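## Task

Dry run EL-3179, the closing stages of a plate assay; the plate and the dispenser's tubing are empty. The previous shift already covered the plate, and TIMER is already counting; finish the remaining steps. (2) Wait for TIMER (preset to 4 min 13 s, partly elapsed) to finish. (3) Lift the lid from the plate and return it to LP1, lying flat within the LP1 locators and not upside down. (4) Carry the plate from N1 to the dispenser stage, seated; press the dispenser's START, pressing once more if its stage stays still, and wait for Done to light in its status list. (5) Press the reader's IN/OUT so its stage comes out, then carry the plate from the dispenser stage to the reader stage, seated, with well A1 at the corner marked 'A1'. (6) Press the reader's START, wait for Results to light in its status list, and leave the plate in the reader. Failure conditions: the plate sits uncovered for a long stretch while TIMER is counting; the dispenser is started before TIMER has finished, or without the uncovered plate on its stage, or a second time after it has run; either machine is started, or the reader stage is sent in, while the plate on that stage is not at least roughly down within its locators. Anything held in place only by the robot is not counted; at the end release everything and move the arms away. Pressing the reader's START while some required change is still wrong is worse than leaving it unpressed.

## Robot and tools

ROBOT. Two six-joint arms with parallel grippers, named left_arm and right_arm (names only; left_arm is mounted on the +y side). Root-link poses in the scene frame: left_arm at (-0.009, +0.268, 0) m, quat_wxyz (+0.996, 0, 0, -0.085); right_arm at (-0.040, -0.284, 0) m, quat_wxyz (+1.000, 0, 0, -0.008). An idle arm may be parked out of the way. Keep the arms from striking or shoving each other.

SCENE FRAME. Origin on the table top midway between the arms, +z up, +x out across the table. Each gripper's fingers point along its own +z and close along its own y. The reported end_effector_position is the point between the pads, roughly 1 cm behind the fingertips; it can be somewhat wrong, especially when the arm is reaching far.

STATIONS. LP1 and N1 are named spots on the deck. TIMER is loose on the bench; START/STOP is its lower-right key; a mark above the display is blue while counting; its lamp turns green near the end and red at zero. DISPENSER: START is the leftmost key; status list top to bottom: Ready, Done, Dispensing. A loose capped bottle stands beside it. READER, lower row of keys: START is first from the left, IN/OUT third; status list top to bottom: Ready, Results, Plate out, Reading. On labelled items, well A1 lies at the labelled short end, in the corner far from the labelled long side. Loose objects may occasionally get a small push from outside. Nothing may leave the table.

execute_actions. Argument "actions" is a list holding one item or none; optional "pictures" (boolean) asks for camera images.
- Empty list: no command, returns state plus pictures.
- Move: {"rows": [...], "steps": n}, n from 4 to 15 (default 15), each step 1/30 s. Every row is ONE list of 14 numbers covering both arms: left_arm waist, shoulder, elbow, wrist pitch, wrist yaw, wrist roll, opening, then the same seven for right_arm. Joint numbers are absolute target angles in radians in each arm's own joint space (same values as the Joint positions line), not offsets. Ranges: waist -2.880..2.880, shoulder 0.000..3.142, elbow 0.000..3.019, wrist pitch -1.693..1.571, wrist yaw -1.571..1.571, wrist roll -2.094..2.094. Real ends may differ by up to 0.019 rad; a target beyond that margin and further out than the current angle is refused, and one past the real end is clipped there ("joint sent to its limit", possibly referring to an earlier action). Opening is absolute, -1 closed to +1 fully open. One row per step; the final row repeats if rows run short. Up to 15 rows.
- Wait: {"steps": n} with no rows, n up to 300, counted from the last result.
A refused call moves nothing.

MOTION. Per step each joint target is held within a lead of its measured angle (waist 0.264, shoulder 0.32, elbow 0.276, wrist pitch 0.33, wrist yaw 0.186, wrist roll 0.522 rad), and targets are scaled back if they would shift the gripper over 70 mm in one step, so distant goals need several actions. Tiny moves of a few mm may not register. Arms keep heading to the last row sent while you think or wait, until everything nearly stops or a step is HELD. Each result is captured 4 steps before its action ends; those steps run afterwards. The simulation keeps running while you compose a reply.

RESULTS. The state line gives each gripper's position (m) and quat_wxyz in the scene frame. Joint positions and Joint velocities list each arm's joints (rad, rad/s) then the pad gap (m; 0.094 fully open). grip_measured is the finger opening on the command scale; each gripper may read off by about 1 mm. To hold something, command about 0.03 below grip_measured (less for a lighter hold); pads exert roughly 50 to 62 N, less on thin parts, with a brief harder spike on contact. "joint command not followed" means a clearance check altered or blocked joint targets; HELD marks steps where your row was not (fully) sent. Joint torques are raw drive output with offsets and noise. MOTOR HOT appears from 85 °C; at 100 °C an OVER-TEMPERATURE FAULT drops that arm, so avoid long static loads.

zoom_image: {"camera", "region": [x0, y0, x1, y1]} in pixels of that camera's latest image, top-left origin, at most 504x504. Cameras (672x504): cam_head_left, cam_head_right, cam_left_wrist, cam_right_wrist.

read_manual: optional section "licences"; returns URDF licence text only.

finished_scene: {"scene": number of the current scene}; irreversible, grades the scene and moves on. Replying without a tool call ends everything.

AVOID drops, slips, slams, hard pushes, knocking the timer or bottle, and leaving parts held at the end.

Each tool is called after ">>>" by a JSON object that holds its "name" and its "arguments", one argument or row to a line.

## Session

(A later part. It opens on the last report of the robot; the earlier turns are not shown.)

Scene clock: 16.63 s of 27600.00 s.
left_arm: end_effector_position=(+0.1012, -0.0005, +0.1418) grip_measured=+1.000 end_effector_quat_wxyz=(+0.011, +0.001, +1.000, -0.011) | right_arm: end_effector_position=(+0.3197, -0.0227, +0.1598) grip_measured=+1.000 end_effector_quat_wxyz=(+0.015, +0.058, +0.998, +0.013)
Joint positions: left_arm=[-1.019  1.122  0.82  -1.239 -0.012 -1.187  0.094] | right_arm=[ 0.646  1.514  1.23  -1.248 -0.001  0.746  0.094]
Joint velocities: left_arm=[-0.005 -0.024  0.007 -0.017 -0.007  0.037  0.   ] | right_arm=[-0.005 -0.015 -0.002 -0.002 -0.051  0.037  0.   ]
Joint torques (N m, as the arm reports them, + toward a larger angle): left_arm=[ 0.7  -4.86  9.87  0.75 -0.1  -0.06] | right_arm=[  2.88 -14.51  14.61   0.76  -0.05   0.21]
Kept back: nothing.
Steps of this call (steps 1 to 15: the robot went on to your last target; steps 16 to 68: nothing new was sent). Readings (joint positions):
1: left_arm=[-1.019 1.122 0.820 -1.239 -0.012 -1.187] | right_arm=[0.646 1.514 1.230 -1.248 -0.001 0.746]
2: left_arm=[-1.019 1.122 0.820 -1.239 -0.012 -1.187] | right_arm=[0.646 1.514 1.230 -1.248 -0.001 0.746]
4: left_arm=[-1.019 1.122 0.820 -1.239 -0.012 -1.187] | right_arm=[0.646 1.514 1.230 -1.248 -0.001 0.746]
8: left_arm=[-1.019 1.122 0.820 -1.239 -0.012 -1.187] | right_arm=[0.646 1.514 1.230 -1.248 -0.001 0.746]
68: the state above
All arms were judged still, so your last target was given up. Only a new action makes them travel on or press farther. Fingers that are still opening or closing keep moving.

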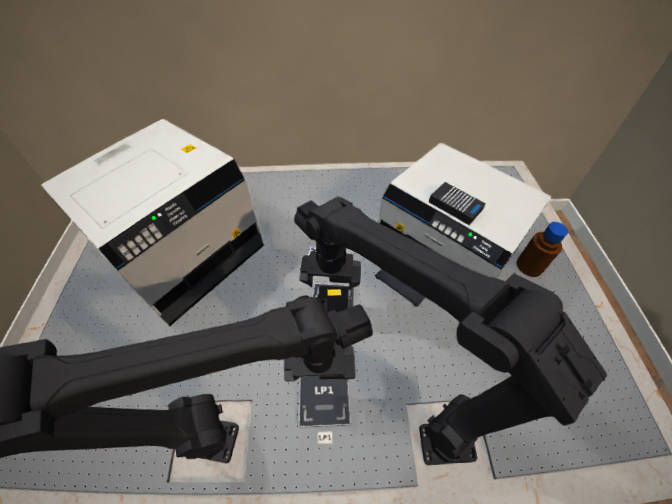

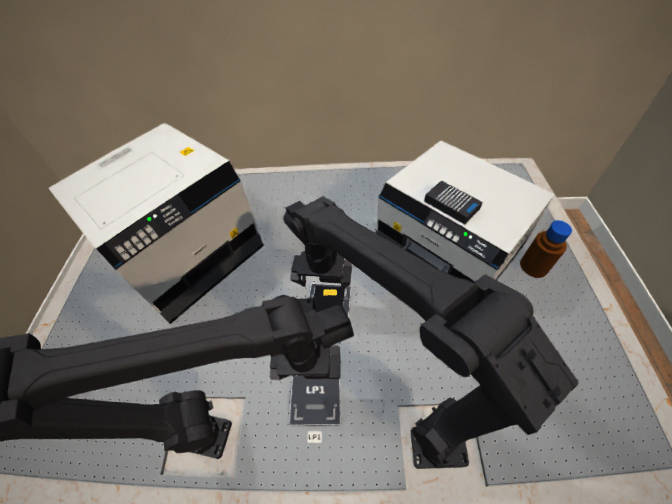

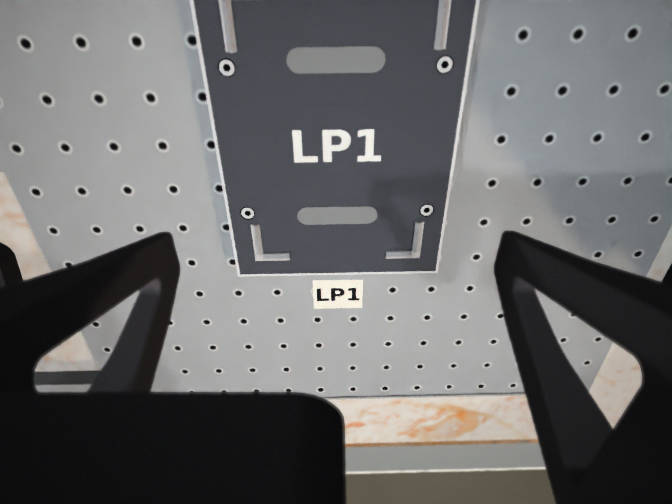

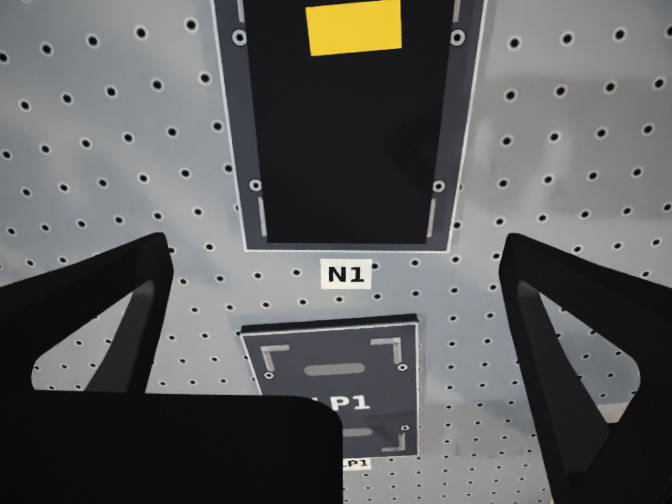

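>>> {"name": "execute_actions", "arguments": {
  "actions": [
    {"rows":[[-1.023,1.133,0.821,-1.226,-0.010,-1.197,1.0,0.642,1.526,1.283,-1.240,-0.004,0.756,1.0],[-1.023,1.133,0.821,-1.226,-0.010,-1.197,1.0,0.640,1.525,1.283,-1.241,-0.004,0.750,1.0],[-1.023,1.133,0.821,-1.226,-0.010,-1.197,1.0,0.637,1.524,1.283,-1.242,-0.004,0.740,1.0],[-1.023,1.133,0.821,-1.226,-0.010,-1.197,1.0,0.632,1.523,1.283,-1.243,-0.004,0.727,1.0],[-1.023,1.133,0.821,-1.226,-0.010,-1.197,1.0,0.626,1.521,1.283,-1.245,-0.004,0.710,1.0],[-1.023,1.133,0.821,-1.226,-0.010,-1.197,1.0,0.619,1.519,1.283,-1.247,-0.004,0.690,1.0],[-1.023,1.133,0.821,-1.226,-0.010,-1.197,1.0,0.611,1.517,1.284,-1.250,-0.004,0.667,1.0],[-1.023,1.133,0.821,-1.226,-0.010,-1.197,1.0,0.602,1.514,1.284,-1.253,-0.004,0.641,1.0],[-1.023,1.133,0.821,-1.226,-0.010,-1.197,1.0,0.592,1.511,1.284,-1.256,-0.004,0.612,1.0],[-1.023,1.133,0.821,-1.226,-0.010,-1.197,1.0,0.581,1.508,1.284,-1.259,-0.004,0.581,1.0],[-1.023,1.133,0.821,-1.226,-0.010,-1.197,1.0,0.569,1.505,1.284,-1.263,-0.004,0.548,1.0],[-1.023,1.133,0.821,-1.226,-0.010,-1.197,1.0,0.557,1.501,1.285,-1.267,-0.004,0.512,1.0],[-1.023,1.133,0.821,-1.226,-0.010,-1.197,1.0,0.543,1.497,1.285,-1.271,-0.004,0.475,1.0],[-1.023,1.133,0.821,-1.226,-0.010,-1.197,1.0,0.530,1.494,1.285,-1.275,-0.004,0.436,1.0],[-1.023,1.133,0.821,-1.226,-0.010,-1.197,1.0,0.515,1.489,1.285,-1.280,-0.004,0.395,1.0]],"steps":15}
  ]
}}

>>> {"name": "execute_actions", "arguments": {
  "actions": [
    {"rows":[[-1.022,1.134,0.822,-1.226,-0.010,-1.196,1.0,0.500,1.485,1.286,-1.284,-0.004,0.353,1.0],[-1.020,1.135,0.823,-1.226,-0.010,-1.194,1.0,0.485,1.481,1.286,-1.289,-0.004,0.309,1.0],[-1.017,1.138,0.826,-1.225,-0.010,-1.189,1.0,0.469,1.476,1.286,-1.294,-0.004,0.265,1.0],[-1.013,1.142,0.830,-1.225,-0.010,-1.184,1.0,0.454,1.472,1.286,-1.299,-0.004,0.220,1.0],[-1.007,1.147,0.835,-1.224,-0.010,-1.177,1.0,0.437,1.467,1.287,-1.304,-0.004,0.174,1.0],[-1.000,1.153,0.841,-1.223,-0.010,-1.168,1.0,0.421,1.463,1.287,-1.309,-0.004,0.127,1.0],[-0.993,1.160,0.848,-1.222,-0.010,-1.159,1.0,0.405,1.458,1.287,-1.314,-0.004,0.081,1.0],[-0.984,1.168,0.856,-1.221,-0.010,-1.148,1.0,0.388,1.453,1.288,-1.319,-0.004,0.034,1.0],[-0.975,1.177,0.865,-1.220,-0.010,-1.136,1.0,0.372,1.448,1.288,-1.324,-0.004,-0.012,1.0],[-0.964,1.186,0.874,-1.219,-0.010,-1.123,1.0,0.356,1.444,1.288,-1.329,-0.004,-0.059,1.0],[-0.953,1.196,0.884,-1.218,-0.010,-1.109,1.0,0.339,1.439,1.289,-1.334,-0.004,-0.105,1.0],[-0.941,1.206,0.894,-1.217,-0.010,-1.094,1.0,0.324,1.435,1.289,-1.339,-0.004,-0.150,1.0],[-0.929,1.218,0.906,-1.215,-0.010,-1.078,1.0,0.308,1.430,1.289,-1.344,-0.004,-0.194,1.0],[-0.916,1.229,0.917,-1.214,-0.010,-1.061,1.0,0.293,1.426,1.289,-1.349,-0.004,-0.238,1.0],[-0.902,1.242,0.930,-1.212,-0.010,-1.044,1.0,0.278,1.422,1.290,-1.353,-0.004,-0.280,1.0]],"steps":15}
  ]
}}

>>> {"name": "execute_actions", "arguments": {
  "actions": [
    {"rows":[[-0.888,1.254,0.942,-1.210,-0.010,-1.027,1.0,0.263,1.417,1.290,-1.358,-0.004,-0.321,1.0],[-0.874,1.267,0.955,-1.209,-0.010,-1.008,1.0,0.250,1.414,1.290,-1.362,-0.004,-0.360,1.0],[-0.859,1.280,0.968,-1.207,-0.010,-0.990,1.0,0.236,1.410,1.290,-1.366,-0.004,-0.397,1.0],[-0.844,1.294,0.982,-1.205,-0.010,-0.971,1.0,0.224,1.406,1.291,-1.370,-0.004,-0.433,1.0],[-0.829,1.308,0.996,-1.203,-0.010,-0.951,1.0,0.212,1.403,1.291,-1.374,-0.004,-0.466,1.0],[-0.813,1.322,1.010,-1.202,-0.010,-0.932,1.0,0.201,1.400,1.291,-1.377,-0.004,-0.497,1.0],[-0.798,1.336,1.024,-1.200,-0.010,-0.912,1.0,0.191,1.397,1.291,-1.380,-0.004,-0.526,1.0],[-0.782,1.349,1.037,-1.198,-0.010,-0.893,1.0,0.182,1.394,1.291,-1.383,-0.004,-0.552,1.0],[-0.767,1.363,1.051,-1.196,-0.010,-0.873,1.0,0.174,1.392,1.292,-1.386,-0.004,-0.575,1.0],[-0.751,1.377,1.065,-1.195,-0.010,-0.854,1.0,0.167,1.390,1.292,-1.388,-0.004,-0.595,1.0],[-0.736,1.391,1.079,-1.193,-0.010,-0.834,1.0,0.161,1.388,1.292,-1.390,-0.004,-0.612,1.0],[-0.721,1.405,1.093,-1.191,-0.010,-0.815,1.0,0.156,1.387,1.292,-1.391,-0.004,-0.625,1.0],[-0.706,1.418,1.106,-1.189,-0.010,-0.797,1.0,0.153,1.386,1.292,-1.392,-0.004,-0.635,1.0],[-0.692,1.431,1.119,-1.188,-0.010,-0.778,1.0,0.151,1.385,1.292,-1.393,-0.004,-0.641,1.0],[-0.678,1.443,1.131,-1.186,-0.010,-0.761,1.0,0.150,1.385,1.292,-1.393,-0.004,-0.643,1.0]],"steps":15}
  ],
  "pictures": true
}}

>>> {"name": "execute_actions", "arguments": {
  "actions": [
    {"rows":[[-0.664,1.456,1.144,-1.184,-0.010,-0.744,1.0,0.150,1.385,1.292,-1.393,-0.004,-0.643,1.0],[-0.651,1.467,1.155,-1.183,-0.010,-0.727,1.0,0.150,1.385,1.292,-1.393,-0.004,-0.643,1.0],[-0.639,1.479,1.167,-1.181,-0.010,-0.711,1.0,0.150,1.385,1.292,-1.393,-0.004,-0.643,1.0],[-0.627,1.489,1.177,-1.180,-0.010,-0.696,1.0,0.150,1.385,1.292,-1.393,-0.004,-0.643,1.0],[-0.616,1.499,1.187,-1.179,-0.010,-0.682,1.0,0.150,1.385,1.292,-1.393,-0.004,-0.643,1.0],[-0.605,1.508,1.196,-1.178,-0.010,-0.669,1.0,0.150,1.385,1.292,-1.393,-0.004,-0.643,1.0],[-0.596,1.517,1.205,-1.177,-0.010,-0.657,1.0,0.150,1.385,1.292,-1.393,-0.004,-0.643,1.0],[-0.587,1.525,1.213,-1.176,-0.010,-0.646,1.0,0.150,1.385,1.292,-1.393,-0.004,-0.643,1.0],[-0.580,1.532,1.220,-1.175,-0.010,-0.637,1.0,0.150,1.385,1.292,-1.393,-0.004,-0.643,1.0],[-0.573,1.538,1.226,-1.174,-0.010,-0.628,1.0,0.150,1.385,1.292,-1.393,-0.004,-0.643,1.0],[-0.567,1.543,1.231,-1.173,-0.010,-0.621,1.0,0.150,1.385,1.292,-1.393,-0.004,-0.643,1.0],[-0.563,1.547,1.235,-1.173,-0.010,-0.616,1.0,0.150,1.385,1.292,-1.393,-0.004,-0.643,1.0],[-0.560,1.550,1.238,-1.172,-0.010,-0.611,1.0,0.150,1.385,1.292,-1.393,-0.004,-0.643,1.0],[-0.558,1.551,1.239,-1.172,-0.010,-0.609,1.0,0.150,1.385,1.292,-1.393,-0.004,-0.643,1.0],[-0.557,1.552,1.240,-1.172,-0.010,-0.608,1.0,0.150,1.385,1.292,-1.393,-0.004,-0.643,1.0]],"steps":15}
  ]
}}

>>> {"name": "execute_actions", "arguments": {
  "actions": [
    {"steps":15}
  ],
  "pictures": true
}}

Scene clock: 21.83 s of 27600.00 s.
left_arm: end_effector_position=(+0.1012, -0.0005, +0.1418) grip_measured=+1.000 end_effector_quat_wxyz=(+0.011, +0.001, +1.000, -0.011) | right_arm: end_effector_position=(+0.3304, -0.0388, +0.1598) grip_measured=+1.000 end_effector_quat_wxyz=(+0.015, +0.033, +0.999, +0.011)
Joint positions: left_arm=[-1.019  1.122  0.82  -1.239 -0.012 -1.187  0.094] | right_arm=[ 0.602  1.514  1.23  -1.249 -0.001  0.653  0.094]
Joint velocities: left_arm=[-0.024 -0.005  0.007  0.007  0.051 -0.022  0.   ] | right_arm=[-0.347  0.015 -0.007 -0.051 -0.022 -0.652  0.   ]
Joint torques (N m, as the arm reports them, + toward a larger angle): left_arm=[ 0.48 -4.87  9.85  0.79 -0.1  -0.05] | right_arm=[  2.08 -16.46  14.72  -0.04  -0.04  -0.04]
Steps of this call (steps 1 to 145: nothing new was sent; steps 146 to 156: the first 11 steps of this action). Readings (joint positions):
146: left_arm=[-1.019 1.122 0.820 -1.239 -0.012 -1.187] | right_arm=[0.646 1.514 1.230 -1.248 -0.001 0.746]
147: left_arm=[-1.019 1.122 0.820 -1.239 -0.012 -1.187] | right_arm=[0.646 1.514 1.230 -1.248 -0.001 0.746]
149: left_arm=[-1.019 1.122 0.820 -1.239 -0.012 -1.187] | right_arm=[0.645 1.514 1.230 -1.248 -0.001 0.744]
153: left_arm=[-1.019 1.122 0.820 -1.239 -0.012 -1.187] | right_arm=[0.631 1.514 1.230 -1.248 -0.001 0.710]
156: the state above

Scene clock: 22.33 s of 27600.00 s.
left_arm: end_effector_position=(+0.1101, +0.0011, +0.1317) grip_measured=+1.000 end_effector_quat_wxyz=(+0.005, +0.001, +1.000, +0.003) | right_arm: end_effector_position=(+0.3606, -0.1361, +0.1828) grip_measured=+1.000 end_effector_quat_wxyz=(+0.014, -0.130, +0.991, +0.004)
Joint positions: left_arm=[-0.988  1.16   0.82  -1.233 -0.012 -1.156  0.094] | right_arm=[ 0.371  1.46   1.233 -1.315 -0.001  0.094  0.094]
Joint velocities: left_arm=[ 0.308  0.278  0.032 -0.017 -0.007  0.154  0.   ] | right_arm=[-0.464 -0.171  0.046 -0.139  0.022 -1.297  0.   ]
Joint torques (N m, as the arm reports them, + toward a larger angle): left_arm=[ 2.2  -4.4  15.02  0.72 -0.08  0.12] | right_arm=[  2.9  -15.88  14.87   0.05  -0.09  -0.03]
Steps of this call (steps 1 to 4: the last 4 steps of your previous action; steps 5 to 15: the first 11 steps of this action). Readings (joint positions):
5: left_arm=[-1.019 1.122 0.820 -1.239 -0.012 -1.187] | right_arm=[0.533 1.510 1.230 -1.266 -0.001 0.506]
6: left_arm=[-1.019 1.122 0.820 -1.239 -0.012 -1.187] | right_arm=[0.517 1.507 1.230 -1.270 -0.001 0.471]
8: left_arm=[-1.019 1.122 0.820 -1.239 -0.012 -1.187] | right_arm=[0.486 1.499 1.230 -1.280 -0.001 0.395]
12: left_arm=[-1.012 1.135 0.820 -1.236 -0.012 -1.178] | right_arm=[0.421 1.476 1.230 -1.299 -0.001 0.227]
15: the state above

Scene clock: 22.83 s of 27600.00 s.
left_arm: end_effector_position=(+0.2087, -0.0291, +0.1389) grip_measured=+1.000 end_effector_quat_wxyz=(+0.009, +0.011, +1.000, -0.002) | right_arm: end_effector_position=(+0.3647, -0.2201, +0.2065) grip_measured=+1.000 end_effector_quat_wxyz=(+0.015, -0.317, +0.948, -0.002)
Joint positions: left_arm=[-0.774  1.352  1.004 -1.208 -0.012 -0.923  0.094] | right_arm=[ 0.174  1.403  1.237 -1.376 -0.001 -0.488  0.094]
Joint velocities: left_arm=[ 0.444  0.376  0.403  0.042 -0.051  0.535  0.   ] | right_arm=[-0.21  -0.083  0.007 -0.071  0.022 -0.74   0.   ]
Joint torques (N m, as the arm reports them, + toward a larger angle): left_arm=[ 1.51 -8.45 14.09  0.71 -0.07  0.1 ] | right_arm=[  3.   -14.95  15.06   0.1   -0.15  -0.04]
Steps of this call (steps 1 to 4: the last 4 steps of your previous action; steps 5 to 15: the first 11 steps of this action). Readings (joint positions):
5: left_arm=[-0.924 1.222 0.855 -1.229 -0.012 -1.096] | right_arm=[0.292 1.436 1.237 -1.339 -0.001 -0.128]
6: left_arm=[-0.910 1.236 0.869 -1.227 -0.012 -1.081] | right_arm=[0.277 1.431 1.237 -1.343 -0.001 -0.171]
8: left_arm=[-0.881 1.261 0.899 -1.223 -0.012 -1.049] | right_arm=[0.248 1.423 1.237 -1.352 -0.001 -0.253]
12: left_arm=[-0.821 1.312 0.961 -1.214 -0.012 -0.979] | right_arm=[0.200 1.410 1.237 -1.367 -0.001 -0.400]
15: the state above

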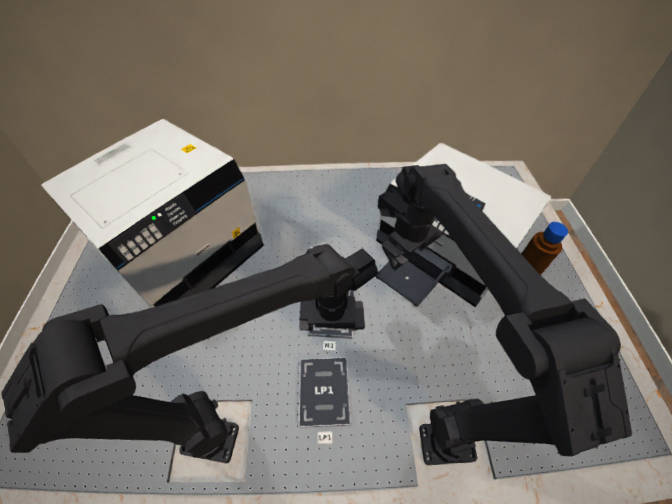

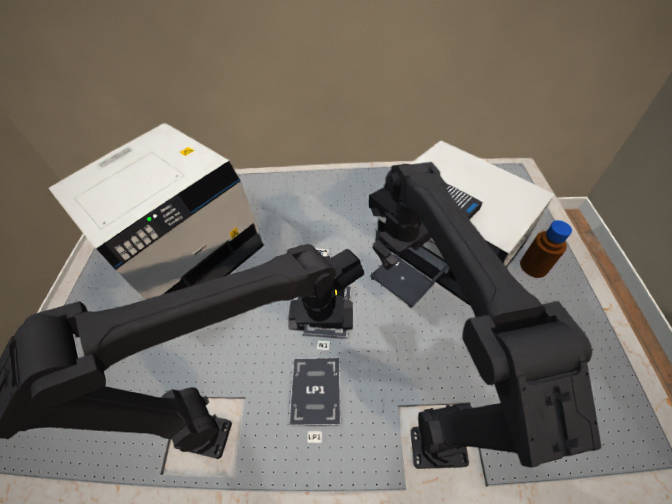

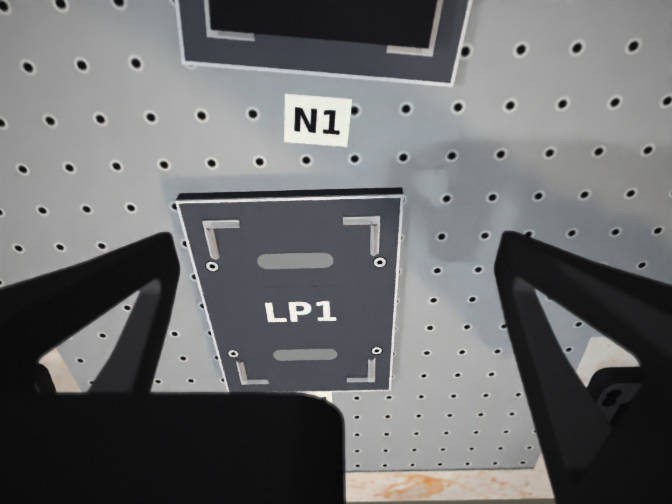

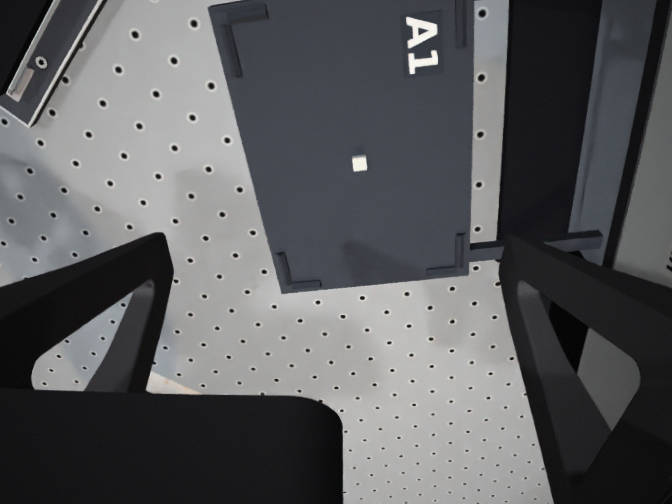

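Scene clock: 23.33 s of 27600.00 s.
left_arm: end_effector_position=(+0.3100, -0.0291, +0.1334) grip_measured=+1.000 end_effector_quat_wxyz=(+0.015, +0.038, +0.999, -0.005) | right_arm: end_effector_position=(+0.3636, -0.2291, +0.2094) grip_measured=+1.000 end_effector_quat_wxyz=(+0.014, -0.372, +0.928, -0.003)
Joint positions: left_arm=[-0.585  1.521  1.166 -1.186 -0.012 -0.678  0.094] | right_arm=[ 0.153  1.395  1.237 -1.383 -0.001 -0.625  0.094]
Joint velocities: left_arm=[0.21  0.161 0.168 0.051 0.022 0.374 0.   ] | right_arm=[-0.015 -0.015 -0.007 -0.002  0.007 -0.081  0.   ]
Joint torques (N m, as the arm reports them, + toward a larger angle): left_arm=[  1.22 -11.41  14.38   0.86  -0.07   0.1 ] | right_arm=[  2.72 -14.62  15.1    0.02  -0.16  -0.06]
Steps of this call (steps 1 to 4: the last 4 steps of your previous action; steps 5 to 15: the first 11 steps of this action). Readings (joint positions):
5: left_arm=[-0.698 1.420 1.069 -1.199 -0.012 -0.830] | right_arm=[0.153 1.396 1.237 -1.383 -0.001 -0.581]
6: left_arm=[-0.684 1.433 1.081 -1.198 -0.012 -0.812] | right_arm=[0.153 1.395 1.237 -1.383 -0.001 -0.591]
8: left_arm=[-0.657 1.458 1.104 -1.194 -0.012 -0.777] | right_arm=[0.153 1.395 1.237 -1.383 -0.001 -0.606]
12: left_arm=[-0.611 1.499 1.143 -1.190 -0.012 -0.715] | right_arm=[0.153 1.395 1.237 -1.383 -0.001 -0.620]
15: the state above

Scene clock: 23.83 s of 27600.00 s.
left_arm: end_effector_position=(+0.3221, -0.0269, +0.1324) grip_measured=+1.000 end_effector_quat_wxyz=(+0.016, +0.056, +0.998, -0.005) | right_arm: end_effector_position=(+0.3636, -0.2291, +0.2094) grip_measured=+1.000 end_effector_quat_wxyz=(+0.014, -0.374, +0.927, -0.003)
Joint positions: left_arm=[-0.563  1.539  1.183 -1.183 -0.012 -0.62   0.094] | right_arm=[ 0.153  1.395  1.237 -1.383 -0.001 -0.63   0.094]
Joint velocities: left_arm=[-0.005  0.005  0.012  0.012  0.022  0.007  0.   ] | right_arm=[-0.005 -0.015  0.007 -0.012 -0.066 -0.022  0.   ]
Joint torques (N m, as the arm reports them, + toward a larger angle): left_arm=[  1.4  -11.43  14.62   0.66  -0.06   0.11] | right_arm=[  2.89 -14.74  15.1    0.01  -0.16  -0.06]
Kept back: nothing.
Steps of this call (steps 1 to 4: the last 4 steps of your previous action; steps 5 to 15: the robot went on to your last target). Readings (joint positions):
1: left_arm=[-0.578 1.527 1.171 -1.186 -0.012 -0.668] | right_arm=[0.153 1.395 1.237 -1.383 -0.001 -0.627]
2: left_arm=[-0.573 1.531 1.176 -1.185 -0.012 -0.659] | right_arm=[0.153 1.395 1.237 -1.383 -0.001 -0.627]
4: left_arm=[-0.565 1.538 1.182 -1.183 -0.012 -0.644] | right_arm=[0.153 1.395 1.237 -1.383 -0.001 -0.628]
8: left_arm=[-0.563 1.539 1.183 -1.183 -0.012 -0.629] | right_arm=[0.153 1.395 1.237 -1.383 -0.001 -0.630]
15: the state above

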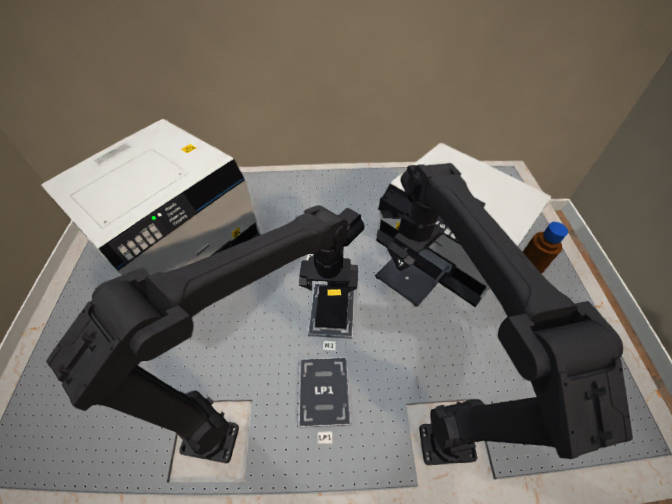

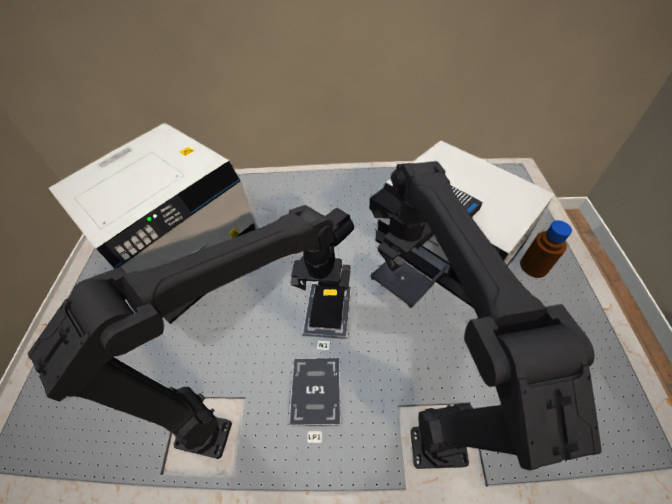

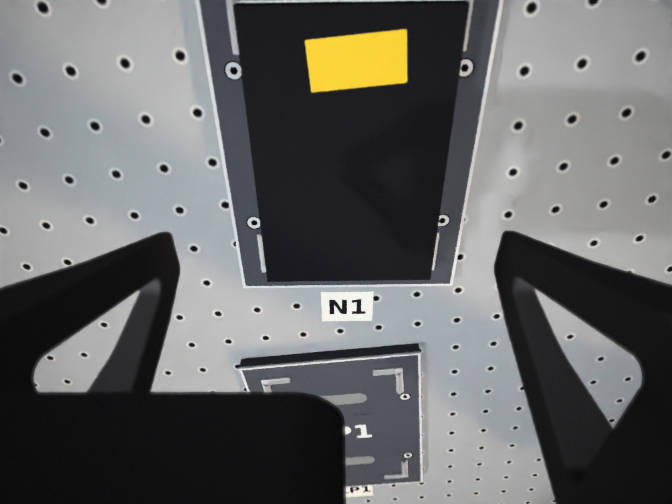

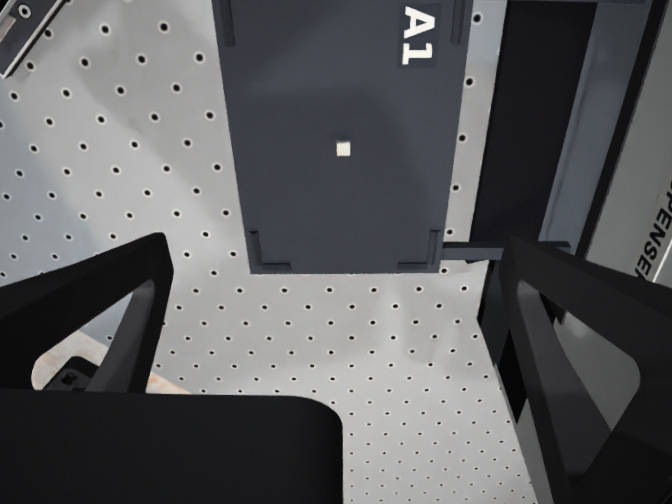

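>>> {"name": "zoom_image", "arguments": {
  "camera": "cam_left_wrist",
  "region": [180, 0, 520, 300]
}}

>>> {"name": "zoom_image", "arguments": {
  "camera": "cam_right_wrist",
  "region": [180, 0, 520, 300]
}}

Region (180, 0, 520, 300) of cam_left_wrist's 672x504 image, scaled by 1.482, with more detail than that image has; it fills the top 445 rows of this view, and the rest is white.

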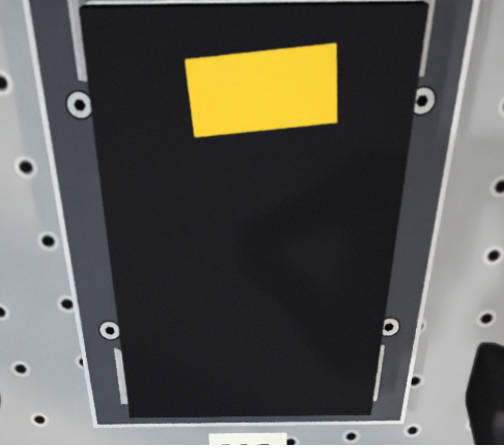

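Region (180, 0, 520, 300) of cam_right_wrist's 672x504 image, scaled by 1.482, with more detail than that image has; it fills the top 445 rows of this view, and the rest is white.

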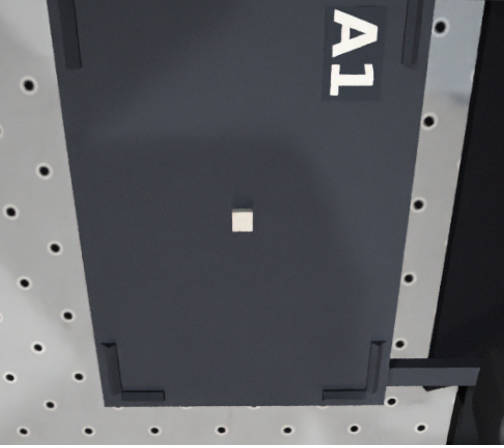

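>>> {"name": "zoom_image", "arguments": {
  "camera": "cam_right_wrist",
  "region": [235, 215, 455, 290]
}}

>>> {"name": "zoom_image", "arguments": {
  "camera": "cam_right_wrist",
  "region": [200, 0, 490, 80]
}}

>>> {"name": "zoom_image", "arguments": {
  "camera": "cam_right_wrist",
  "region": [313, 118, 373, 178]
}}

Region (235, 215, 455, 290) of cam_right_wrist's 672x504 image, scaled by 2.291, with more detail than that image has; it fills the top 172 rows of this view, and the rest is white.

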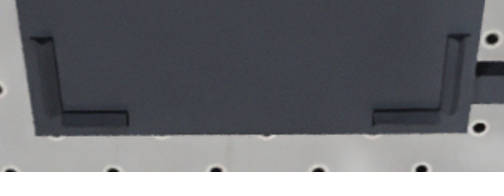

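Region (200, 0, 490, 80) of cam_right_wrist's 672x504 image, scaled by 1.738, with more detail than that image has; it fills the top 139 rows of this view, and the rest is white.

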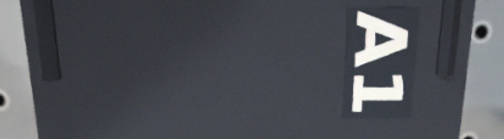

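Region (313, 118, 373, 178) of cam_right_wrist's 672x504 image, scaled by 8.400, with more detail than that image has.

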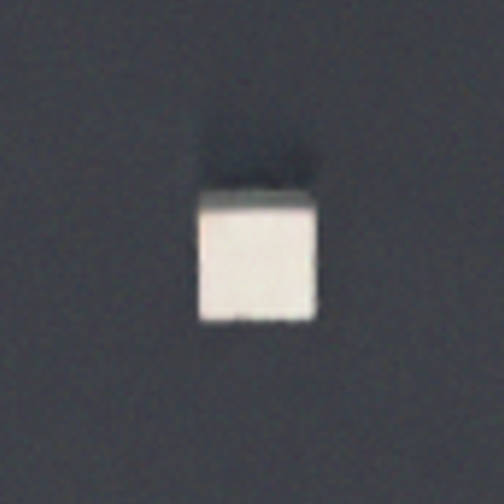

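>>> {"name": "zoom_image", "arguments": {
  "camera": "cam_right_wrist",
  "region": [100, 200, 580, 320]
}}

>>> {"name": "zoom_image", "arguments": {
  "camera": "cam_left_wrist",
  "region": [100, 200, 580, 320]
}}

>>> {"name": "zoom_image", "arguments": {
  "camera": "cam_right_wrist",
  "region": [0, 0, 250, 250]
}}

>>> {"name": "zoom_image", "arguments": {
  "camera": "cam_right_wrist",
  "region": [170, 270, 500, 504]
}}

Region (100, 200, 580, 320) of cam_right_wrist's 672x504 image, scaled by 1.050, with more detail than that image has; it fills the top 126 rows of this view, and the rest is white.

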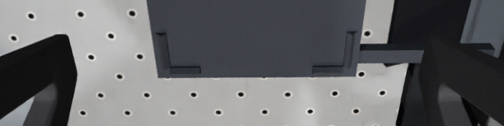

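Region (100, 200, 580, 320) of cam_left_wrist's 672x504 image, scaled by 1.050, with more detail than that image has; it fills the top 126 rows of this view, and the rest is white.

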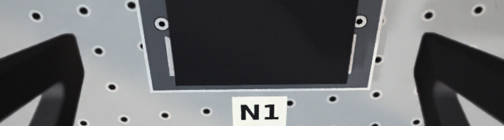

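Region (0, 0, 250, 250) of cam_right_wrist's 672x504 image, scaled by 2.016, with more detail than that image has.

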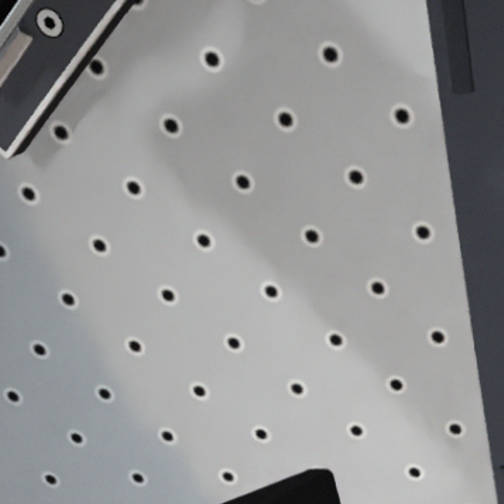

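Region (170, 270, 500, 504) of cam_right_wrist's 672x504 image, scaled by 1.527, with more detail than that image has; it fills the top 357 rows of this view, and the rest is white.

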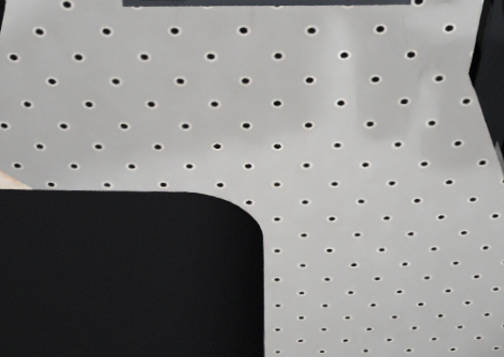

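>>> {"name": "zoom_image", "arguments": {
  "camera": "cam_right_wrist",
  "region": [165, 275, 345, 395]
}}

>>> {"name": "zoom_image", "arguments": {
  "camera": "cam_right_wrist",
  "region": [325, 275, 505, 395]
}}

Region (165, 275, 345, 395) of cam_right_wrist's 672x504 image, scaled by 2.800, with more detail than that image has.

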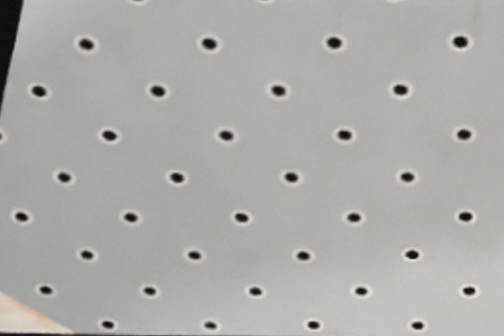

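Region (325, 275, 505, 395) of cam_right_wrist's 672x504 image, scaled by 2.800, with more detail than that image has.

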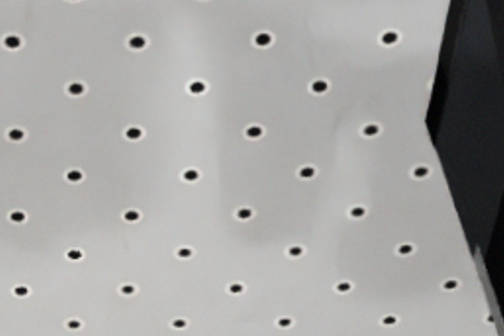

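>>> {"name": "execute_actions", "arguments": {
  "actions": [
    {"rows":[[-0.557,1.552,1.228,-1.172,-0.010,-0.608,1.0,0.150,1.385,1.292,-1.393,-0.004,-0.639,1.0],[-0.557,1.552,1.215,-1.171,-0.010,-0.608,1.0,0.150,1.385,1.292,-1.393,-0.004,-0.628,1.0],[-0.557,1.553,1.202,-1.170,-0.010,-0.609,1.0,0.151,1.385,1.292,-1.393,-0.004,-0.609,1.0],[-0.558,1.554,1.190,-1.168,-0.010,-0.609,1.0,0.152,1.385,1.292,-1.393,-0.004,-0.584,1.0],[-0.558,1.555,1.186,-1.166,-0.010,-0.610,1.0,0.153,1.385,1.292,-1.393,-0.004,-0.552,1.0],[-0.559,1.556,1.185,-1.164,-0.010,-0.611,1.0,0.154,1.385,1.292,-1.393,-0.004,-0.514,1.0],[-0.559,1.557,1.183,-1.161,-0.010,-0.612,1.0,0.155,1.385,1.292,-1.393,-0.004,-0.470,1.0],[-0.560,1.558,1.181,-1.158,-0.010,-0.613,1.0,0.156,1.385,1.292,-1.393,-0.004,-0.421,1.0],[-0.561,1.560,1.179,-1.154,-0.010,-0.614,1.0,0.158,1.385,1.292,-1.393,-0.004,-0.367,1.0],[-0.562,1.562,1.177,-1.151,-0.010,-0.615,1.0,0.159,1.385,1.292,-1.393,-0.004,-0.308,1.0],[-0.562,1.564,1.175,-1.147,-0.010,-0.617,1.0,0.161,1.385,1.292,-1.393,-0.004,-0.245,1.0],[-0.563,1.566,1.172,-1.142,-0.010,-0.618,1.0,0.163,1.385,1.292,-1.393,-0.004,-0.178,1.0],[-0.564,1.568,1.169,-1.138,-0.010,-0.620,1.0,0.165,1.385,1.292,-1.393,-0.004,-0.107,1.0],[-0.565,1.570,1.166,-1.133,-0.010,-0.621,1.0,0.167,1.385,1.292,-1.393,-0.004,-0.032,1.0],[-0.566,1.572,1.163,-1.128,-0.010,-0.623,1.0,0.169,1.385,1.292,-1.393,-0.004,0.045,1.0]],"steps":15}
  ]
}}

>>> {"name": "execute_actions", "arguments": {
  "actions": [
    {"rows":[[-0.567,1.574,1.160,-1.123,-0.010,-0.624,1.0,0.172,1.385,1.292,-1.393,-0.004,0.125,1.0],[-0.569,1.577,1.157,-1.118,-0.010,-0.626,1.0,0.174,1.385,1.292,-1.393,-0.004,0.207,1.0],[-0.570,1.579,1.154,-1.113,-0.010,-0.628,1.0,0.176,1.385,1.292,-1.393,-0.004,0.291,1.0],[-0.571,1.582,1.150,-1.107,-0.010,-0.630,1.0,0.179,1.385,1.292,-1.393,-0.004,0.376,1.0],[-0.572,1.584,1.147,-1.102,-0.010,-0.632,1.0,0.181,1.385,1.292,-1.393,-0.004,0.463,1.0],[-0.573,1.587,1.144,-1.096,-0.010,-0.634,1.0,0.184,1.385,1.292,-1.393,-0.004,0.551,1.0],[-0.574,1.589,1.140,-1.090,-0.010,-0.636,1.0,0.186,1.385,1.292,-1.393,-0.004,0.639,1.0],[-0.576,1.592,1.137,-1.085,-0.010,-0.637,1.0,0.189,1.385,1.292,-1.393,-0.004,0.728,1.0],[-0.577,1.594,1.133,-1.079,-0.010,-0.639,1.0,0.191,1.385,1.292,-1.393,-0.004,0.816,1.0],[-0.578,1.597,1.130,-1.073,-0.010,-0.641,1.0,0.194,1.385,1.292,-1.393,-0.004,0.904,1.0],[-0.579,1.599,1.127,-1.068,-0.010,-0.643,1.0,0.196,1.385,1.292,-1.393,-0.004,0.991,1.0],[-0.580,1.602,1.123,-1.062,-0.010,-0.645,1.0,0.199,1.385,1.292,-1.393,-0.004,1.076,1.0],[-0.581,1.604,1.120,-1.057,-0.010,-0.647,1.0,0.201,1.385,1.292,-1.393,-0.004,1.160,1.0],[-0.583,1.607,1.117,-1.052,-0.010,-0.649,1.0,0.203,1.385,1.292,-1.393,-0.004,1.242,1.0],[-0.584,1.609,1.114,-1.047,-0.010,-0.650,1.0,0.206,1.385,1.292,-1.393,-0.004,1.322,1.0]],"steps":15}
  ]
}}

>>> {"name": "execute_actions", "arguments": {
  "actions": [
    {"rows":[[-0.585,1.611,1.111,-1.042,-0.010,-0.652,1.0,0.208,1.385,1.292,-1.393,-0.004,1.399,1.0],[-0.586,1.613,1.108,-1.037,-0.010,-0.653,1.0,0.210,1.385,1.292,-1.393,-0.004,1.474,1.0],[-0.587,1.615,1.105,-1.033,-0.010,-0.655,1.0,0.212,1.385,1.292,-1.393,-0.004,1.545,1.0],[-0.588,1.617,1.102,-1.028,-0.010,-0.656,1.0,0.214,1.385,1.292,-1.393,-0.004,1.612,1.0],[-0.588,1.619,1.100,-1.024,-0.010,-0.658,1.0,0.216,1.385,1.292,-1.393,-0.004,1.675,1.0],[-0.589,1.621,1.098,-1.021,-0.010,-0.659,1.0,0.217,1.385,1.292,-1.393,-0.004,1.734,1.0],[-0.590,1.623,1.096,-1.017,-0.010,-0.660,1.0,0.219,1.385,1.292,-1.393,-0.004,1.788,1.0],[-0.591,1.624,1.094,-1.014,-0.010,-0.661,1.0,0.220,1.385,1.292,-1.393,-0.004,1.837,1.0],[-0.591,1.625,1.092,-1.011,-0.010,-0.662,1.0,0.221,1.385,1.292,-1.393,-0.004,1.881,1.0],[-0.592,1.626,1.091,-1.009,-0.010,-0.663,1.0,0.222,1.385,1.292,-1.393,-0.004,1.919,1.0],[-0.592,1.627,1.089,-1.007,-0.010,-0.664,1.0,0.223,1.385,1.292,-1.393,-0.004,1.951,1.0],[-0.593,1.628,1.088,-1.005,-0.010,-0.664,1.0,0.224,1.385,1.292,-1.393,-0.004,1.976,1.0],[-0.593,1.629,1.088,-1.004,-0.010,-0.665,1.0,0.225,1.385,1.292,-1.393,-0.004,1.995,1.0],[-0.593,1.629,1.087,-1.003,-0.010,-0.665,1.0,0.225,1.385,1.292,-1.393,-0.004,2.006,1.0],[-0.593,1.629,1.087,-1.003,-0.010,-0.665,1.0,0.225,1.385,1.292,-1.393,-0.004,2.010,1.0]],"steps":15}
  ]
}}

>>> {"name": "execute_actions", "arguments": {
  "actions": [
    {"steps":18}
  ],
  "pictures": true
}}

Scene clock: 35.67 s of 27600.00 s.
left_arm: end_effector_position=(+0.3248, -0.0294, +0.1311) grip_measured=+1.000 end_effector_quat_wxyz=(+0.021, +0.057, +0.998, -0.009) | right_arm: end_effector_position=(+0.3636, -0.2291, +0.2094) grip_measured=+1.000 end_effector_quat_wxyz=(+0.015, -0.283, +0.959, -0.002)
Joint positions: left_arm=[-0.563  1.541  1.182 -1.166 -0.012 -0.618  0.094] | right_arm=[ 0.153  1.395  1.237 -1.383 -0.001 -0.437  0.094]
Joint velocities: left_arm=[ 0.005  0.034 -0.051  0.085  0.037  0.007  0.   ] | right_arm=[-0.034  0.005 -0.002 -0.012 -0.051  1.238  0.   ]
Joint torques (N m, as the arm reports them, + toward a larger angle): left_arm=[  0.83 -10.84   9.11   0.73  -0.07   0.04] | right_arm=[  3.79 -14.79  15.08   0.03  -0.14   0.16]
Steps of this call (steps 1 to 15: the robot went on to your last target; steps 16 to 344: nothing new was sent; steps 345 to 355: the first 11 steps of this action). Readings (joint positions):
345: left_arm=[-0.563 1.539 1.183 -1.183 -0.012 -0.618] | right_arm=[0.153 1.395 1.237 -1.383 -0.001 -0.631]
346: left_arm=[-0.563 1.539 1.183 -1.183 -0.012 -0.618] | right_arm=[0.153 1.395 1.237 -1.383 -0.001 -0.631]
348: left_arm=[-0.563 1.539 1.183 -1.183 -0.012 -0.618] | right_arm=[0.153 1.395 1.237 -1.383 -0.001 -0.624]
352: left_arm=[-0.563 1.539 1.183 -1.176 -0.012 -0.618] | right_arm=[0.153 1.395 1.237 -1.383 -0.001 -0.549]
355: the state above

Scene clock: 36.17 s of 27600.00 s.
left_arm: end_effector_position=(+0.3232, -0.0286, +0.0980) grip_measured=+1.000 end_effector_quat_wxyz=(+0.016, +0.053, +0.998, -0.006) | right_arm: end_effector_position=(+0.3616, -0.2160, +0.2094) grip_measured=+1.000 end_effector_quat_wxyz=(+0.013, +0.226, +0.974, +0.006)
Joint positions: left_arm=[-0.564  1.579  1.133 -1.092 -0.012 -0.627  0.094] | right_arm=[ 0.185  1.395  1.237 -1.383 -0.001  0.626  0.094]
Joint velocities: left_arm=[-0.034  0.063 -0.095  0.139  0.051 -0.007  0.   ] | right_arm=[ 0.073 -0.015  0.002 -0.002  0.007  2.396  0.   ]
Joint torques (N m, as the arm reports them, + toward a larger angle): left_arm=[ -0.3  -11.54   9.09   0.67  -0.07  -0.03] | right_arm=[  3.78 -14.87  15.08   0.06  -0.05   0.15]
Steps of this call (steps 1 to 4: the last 4 steps of your previous action; steps 5 to 15: the first 11 steps of this action). Readings (joint positions):
5: left_arm=[-0.563 1.550 1.168 -1.145 -0.012 -0.618] | right_arm=[0.158 1.395 1.237 -1.383 -0.001 -0.157]
6: left_arm=[-0.563 1.552 1.164 -1.140 -0.012 -0.618] | right_arm=[0.161 1.395 1.237 -1.383 -0.001 -0.089]
8: left_arm=[-0.563 1.559 1.157 -1.130 -0.012 -0.619] | right_arm=[0.166 1.395 1.237 -1.383 -0.001 0.056]
12: left_arm=[-0.563 1.571 1.143 -1.109 -0.012 -0.622] | right_arm=[0.178 1.395 1.237 -1.383 -0.001 0.373]
15: the state above

Scene clock: 36.67 s of 27600.00 s.
left_arm: end_effector_position=(+0.3170, -0.0324, +0.0715) grip_measured=+1.000 end_effector_quat_wxyz=(+0.015, +0.050, +0.999, -0.005) | right_arm: end_effector_position=(+0.3594, -0.2041, +0.2094) grip_measured=+1.000 end_effector_quat_wxyz=(+0.008, +0.692, +0.721, +0.012)
Joint positions: left_arm=[-0.579  1.61   1.092 -1.025 -0.012 -0.649  0.094] | right_arm=[ 0.215  1.395  1.237 -1.383 -0.001  1.728  0.094]
Joint velocities: left_arm=[-0.024  0.044 -0.051  0.076  0.037 -0.037  0.   ] | right_arm=[ 0.024 -0.015 -0.002  0.002 -0.037  1.429  0.   ]
Joint torques (N m, as the arm reports them, + toward a larger angle): left_arm=[  0.23 -12.     8.68   0.82  -0.07  -0.04] | right_arm=[  3.74 -14.73  14.99  -0.07  -0.02   0.18]
Steps of this call (steps 1 to 4: the last 4 steps of your previous action; steps 5 to 15: the first 11 steps of this action). Readings (joint positions):
5: left_arm=[-0.570 1.591 1.117 -1.065 -0.012 -0.635] | right_arm=[0.197 1.395 1.237 -1.383 -0.001 1.046]
6: left_arm=[-0.571 1.593 1.114 -1.060 -0.012 -0.637] | right_arm=[0.199 1.395 1.237 -1.383 -0.001 1.127]
8: left_arm=[-0.574 1.597 1.108 -1.050 -0.012 -0.640] | right_arm=[0.203 1.395 1.237 -1.383 -0.001 1.283]
12: left_arm=[-0.578 1.605 1.098 -1.034 -0.012 -0.645] | right_arm=[0.211 1.395 1.237 -1.383 -0.001 1.560]
15: the state above

Scene clock: 37.27 s of 27600.00 s.
left_arm: end_effector_position=(+0.3164, -0.0328, +0.0683) grip_measured=+1.000 end_effector_quat_wxyz=(+0.015, +0.048, +0.999, -0.005) | right_arm: end_effector_position=(+0.3591, -0.2028, +0.2094) grip_measured=+1.000 end_effector_quat_wxyz=(+0.006, +0.780, +0.625, +0.013)
Joint positions: left_arm=[-0.581  1.614  1.087 -1.016 -0.012 -0.654  0.094] | right_arm=[ 0.218  1.395  1.237 -1.383 -0.001  1.993  0.094]
Joint velocities: left_arm=[ 0.005 -0.005 -0.007 -0.007 -0.037 -0.081  0.   ] | right_arm=[-0.005 -0.005 -0.012  0.002  0.066  0.037  0.   ]
Joint torques (N m, as the arm reports them, + toward a larger angle): left_arm=[ -0.05 -11.53   8.74   0.8   -0.07  -0.06] | right_arm=[  3.74 -14.7   14.96  -0.1   -0.02   0.2 ]
Kept back: nothing.
Steps of this call (steps 1 to 4: the last 4 steps of your previous action; steps 5 to 18: the robot went on to your last target). Readings (joint positions):
1: left_arm=[-0.580 1.611 1.091 -1.022 -0.012 -0.650] | right_arm=[0.216 1.395 1.237 -1.383 -0.001 1.775]
2: left_arm=[-0.580 1.612 1.090 -1.021 -0.012 -0.651] | right_arm=[0.216 1.395 1.237 -1.383 -0.001 1.816]
4: left_arm=[-0.581 1.613 1.088 -1.018 -0.012 -0.652] | right_arm=[0.218 1.395 1.237 -1.383 -0.001 1.880]
8: left_arm=[-0.581 1.614 1.087 -1.016 -0.012 -0.654] | right_arm=[0.218 1.395 1.237 -1.383 -0.001 1.950]
18: the state above

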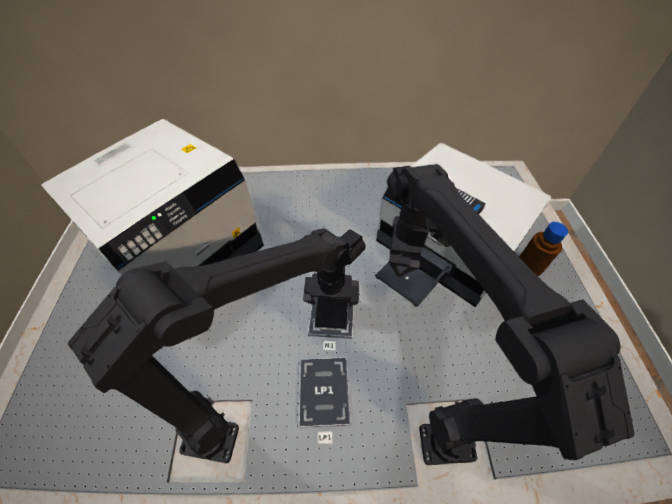

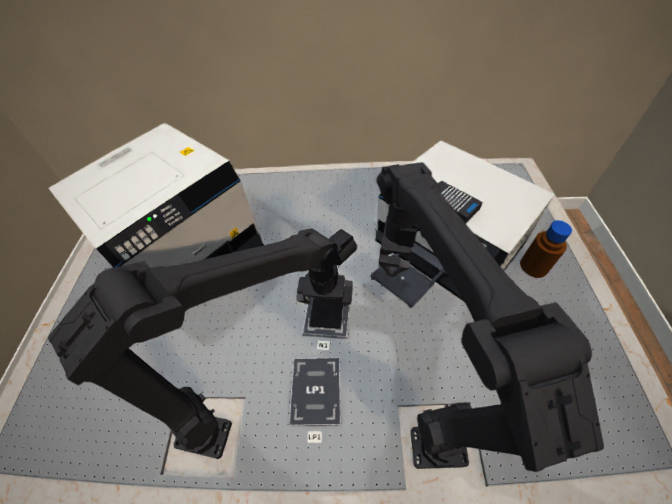

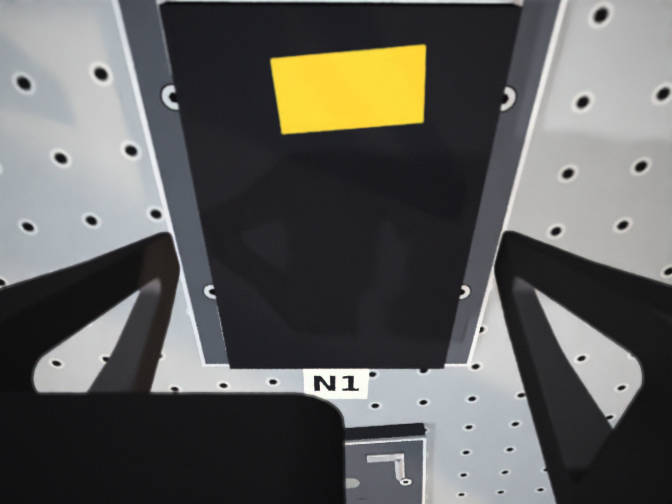

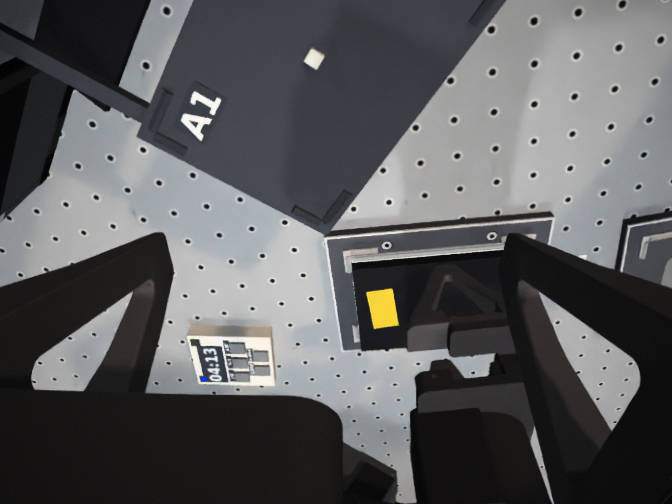

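>>> {"name": "zoom_image", "arguments": {
  "camera": "cam_left_wrist",
  "region": [110, 0, 570, 400]
}}

>>> {"name": "zoom_image", "arguments": {
  "camera": "cam_right_wrist",
  "region": [310, 200, 560, 370]
}}

Region (110, 0, 570, 400) of cam_left_wrist's 672x504 image, scaled by 1.096, with more detail than that image has; it fills the top 438 rows of this view, and the rest is white.

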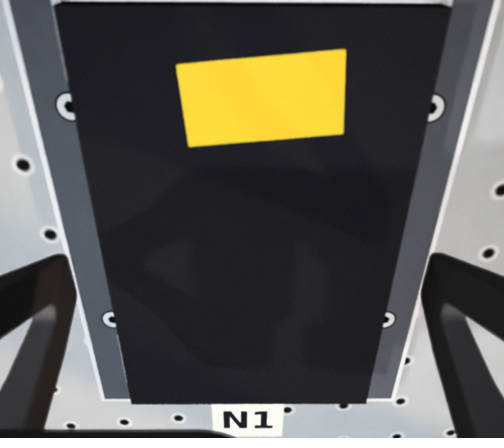

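Region (310, 200, 560, 370) of cam_right_wrist's 672x504 image, scaled by 2.016, with more detail than that image has; it fills the top 343 rows of this view, and the rest is white.

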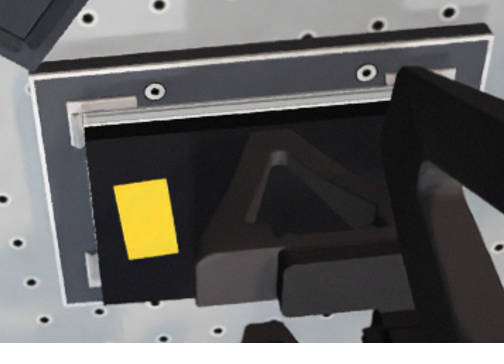

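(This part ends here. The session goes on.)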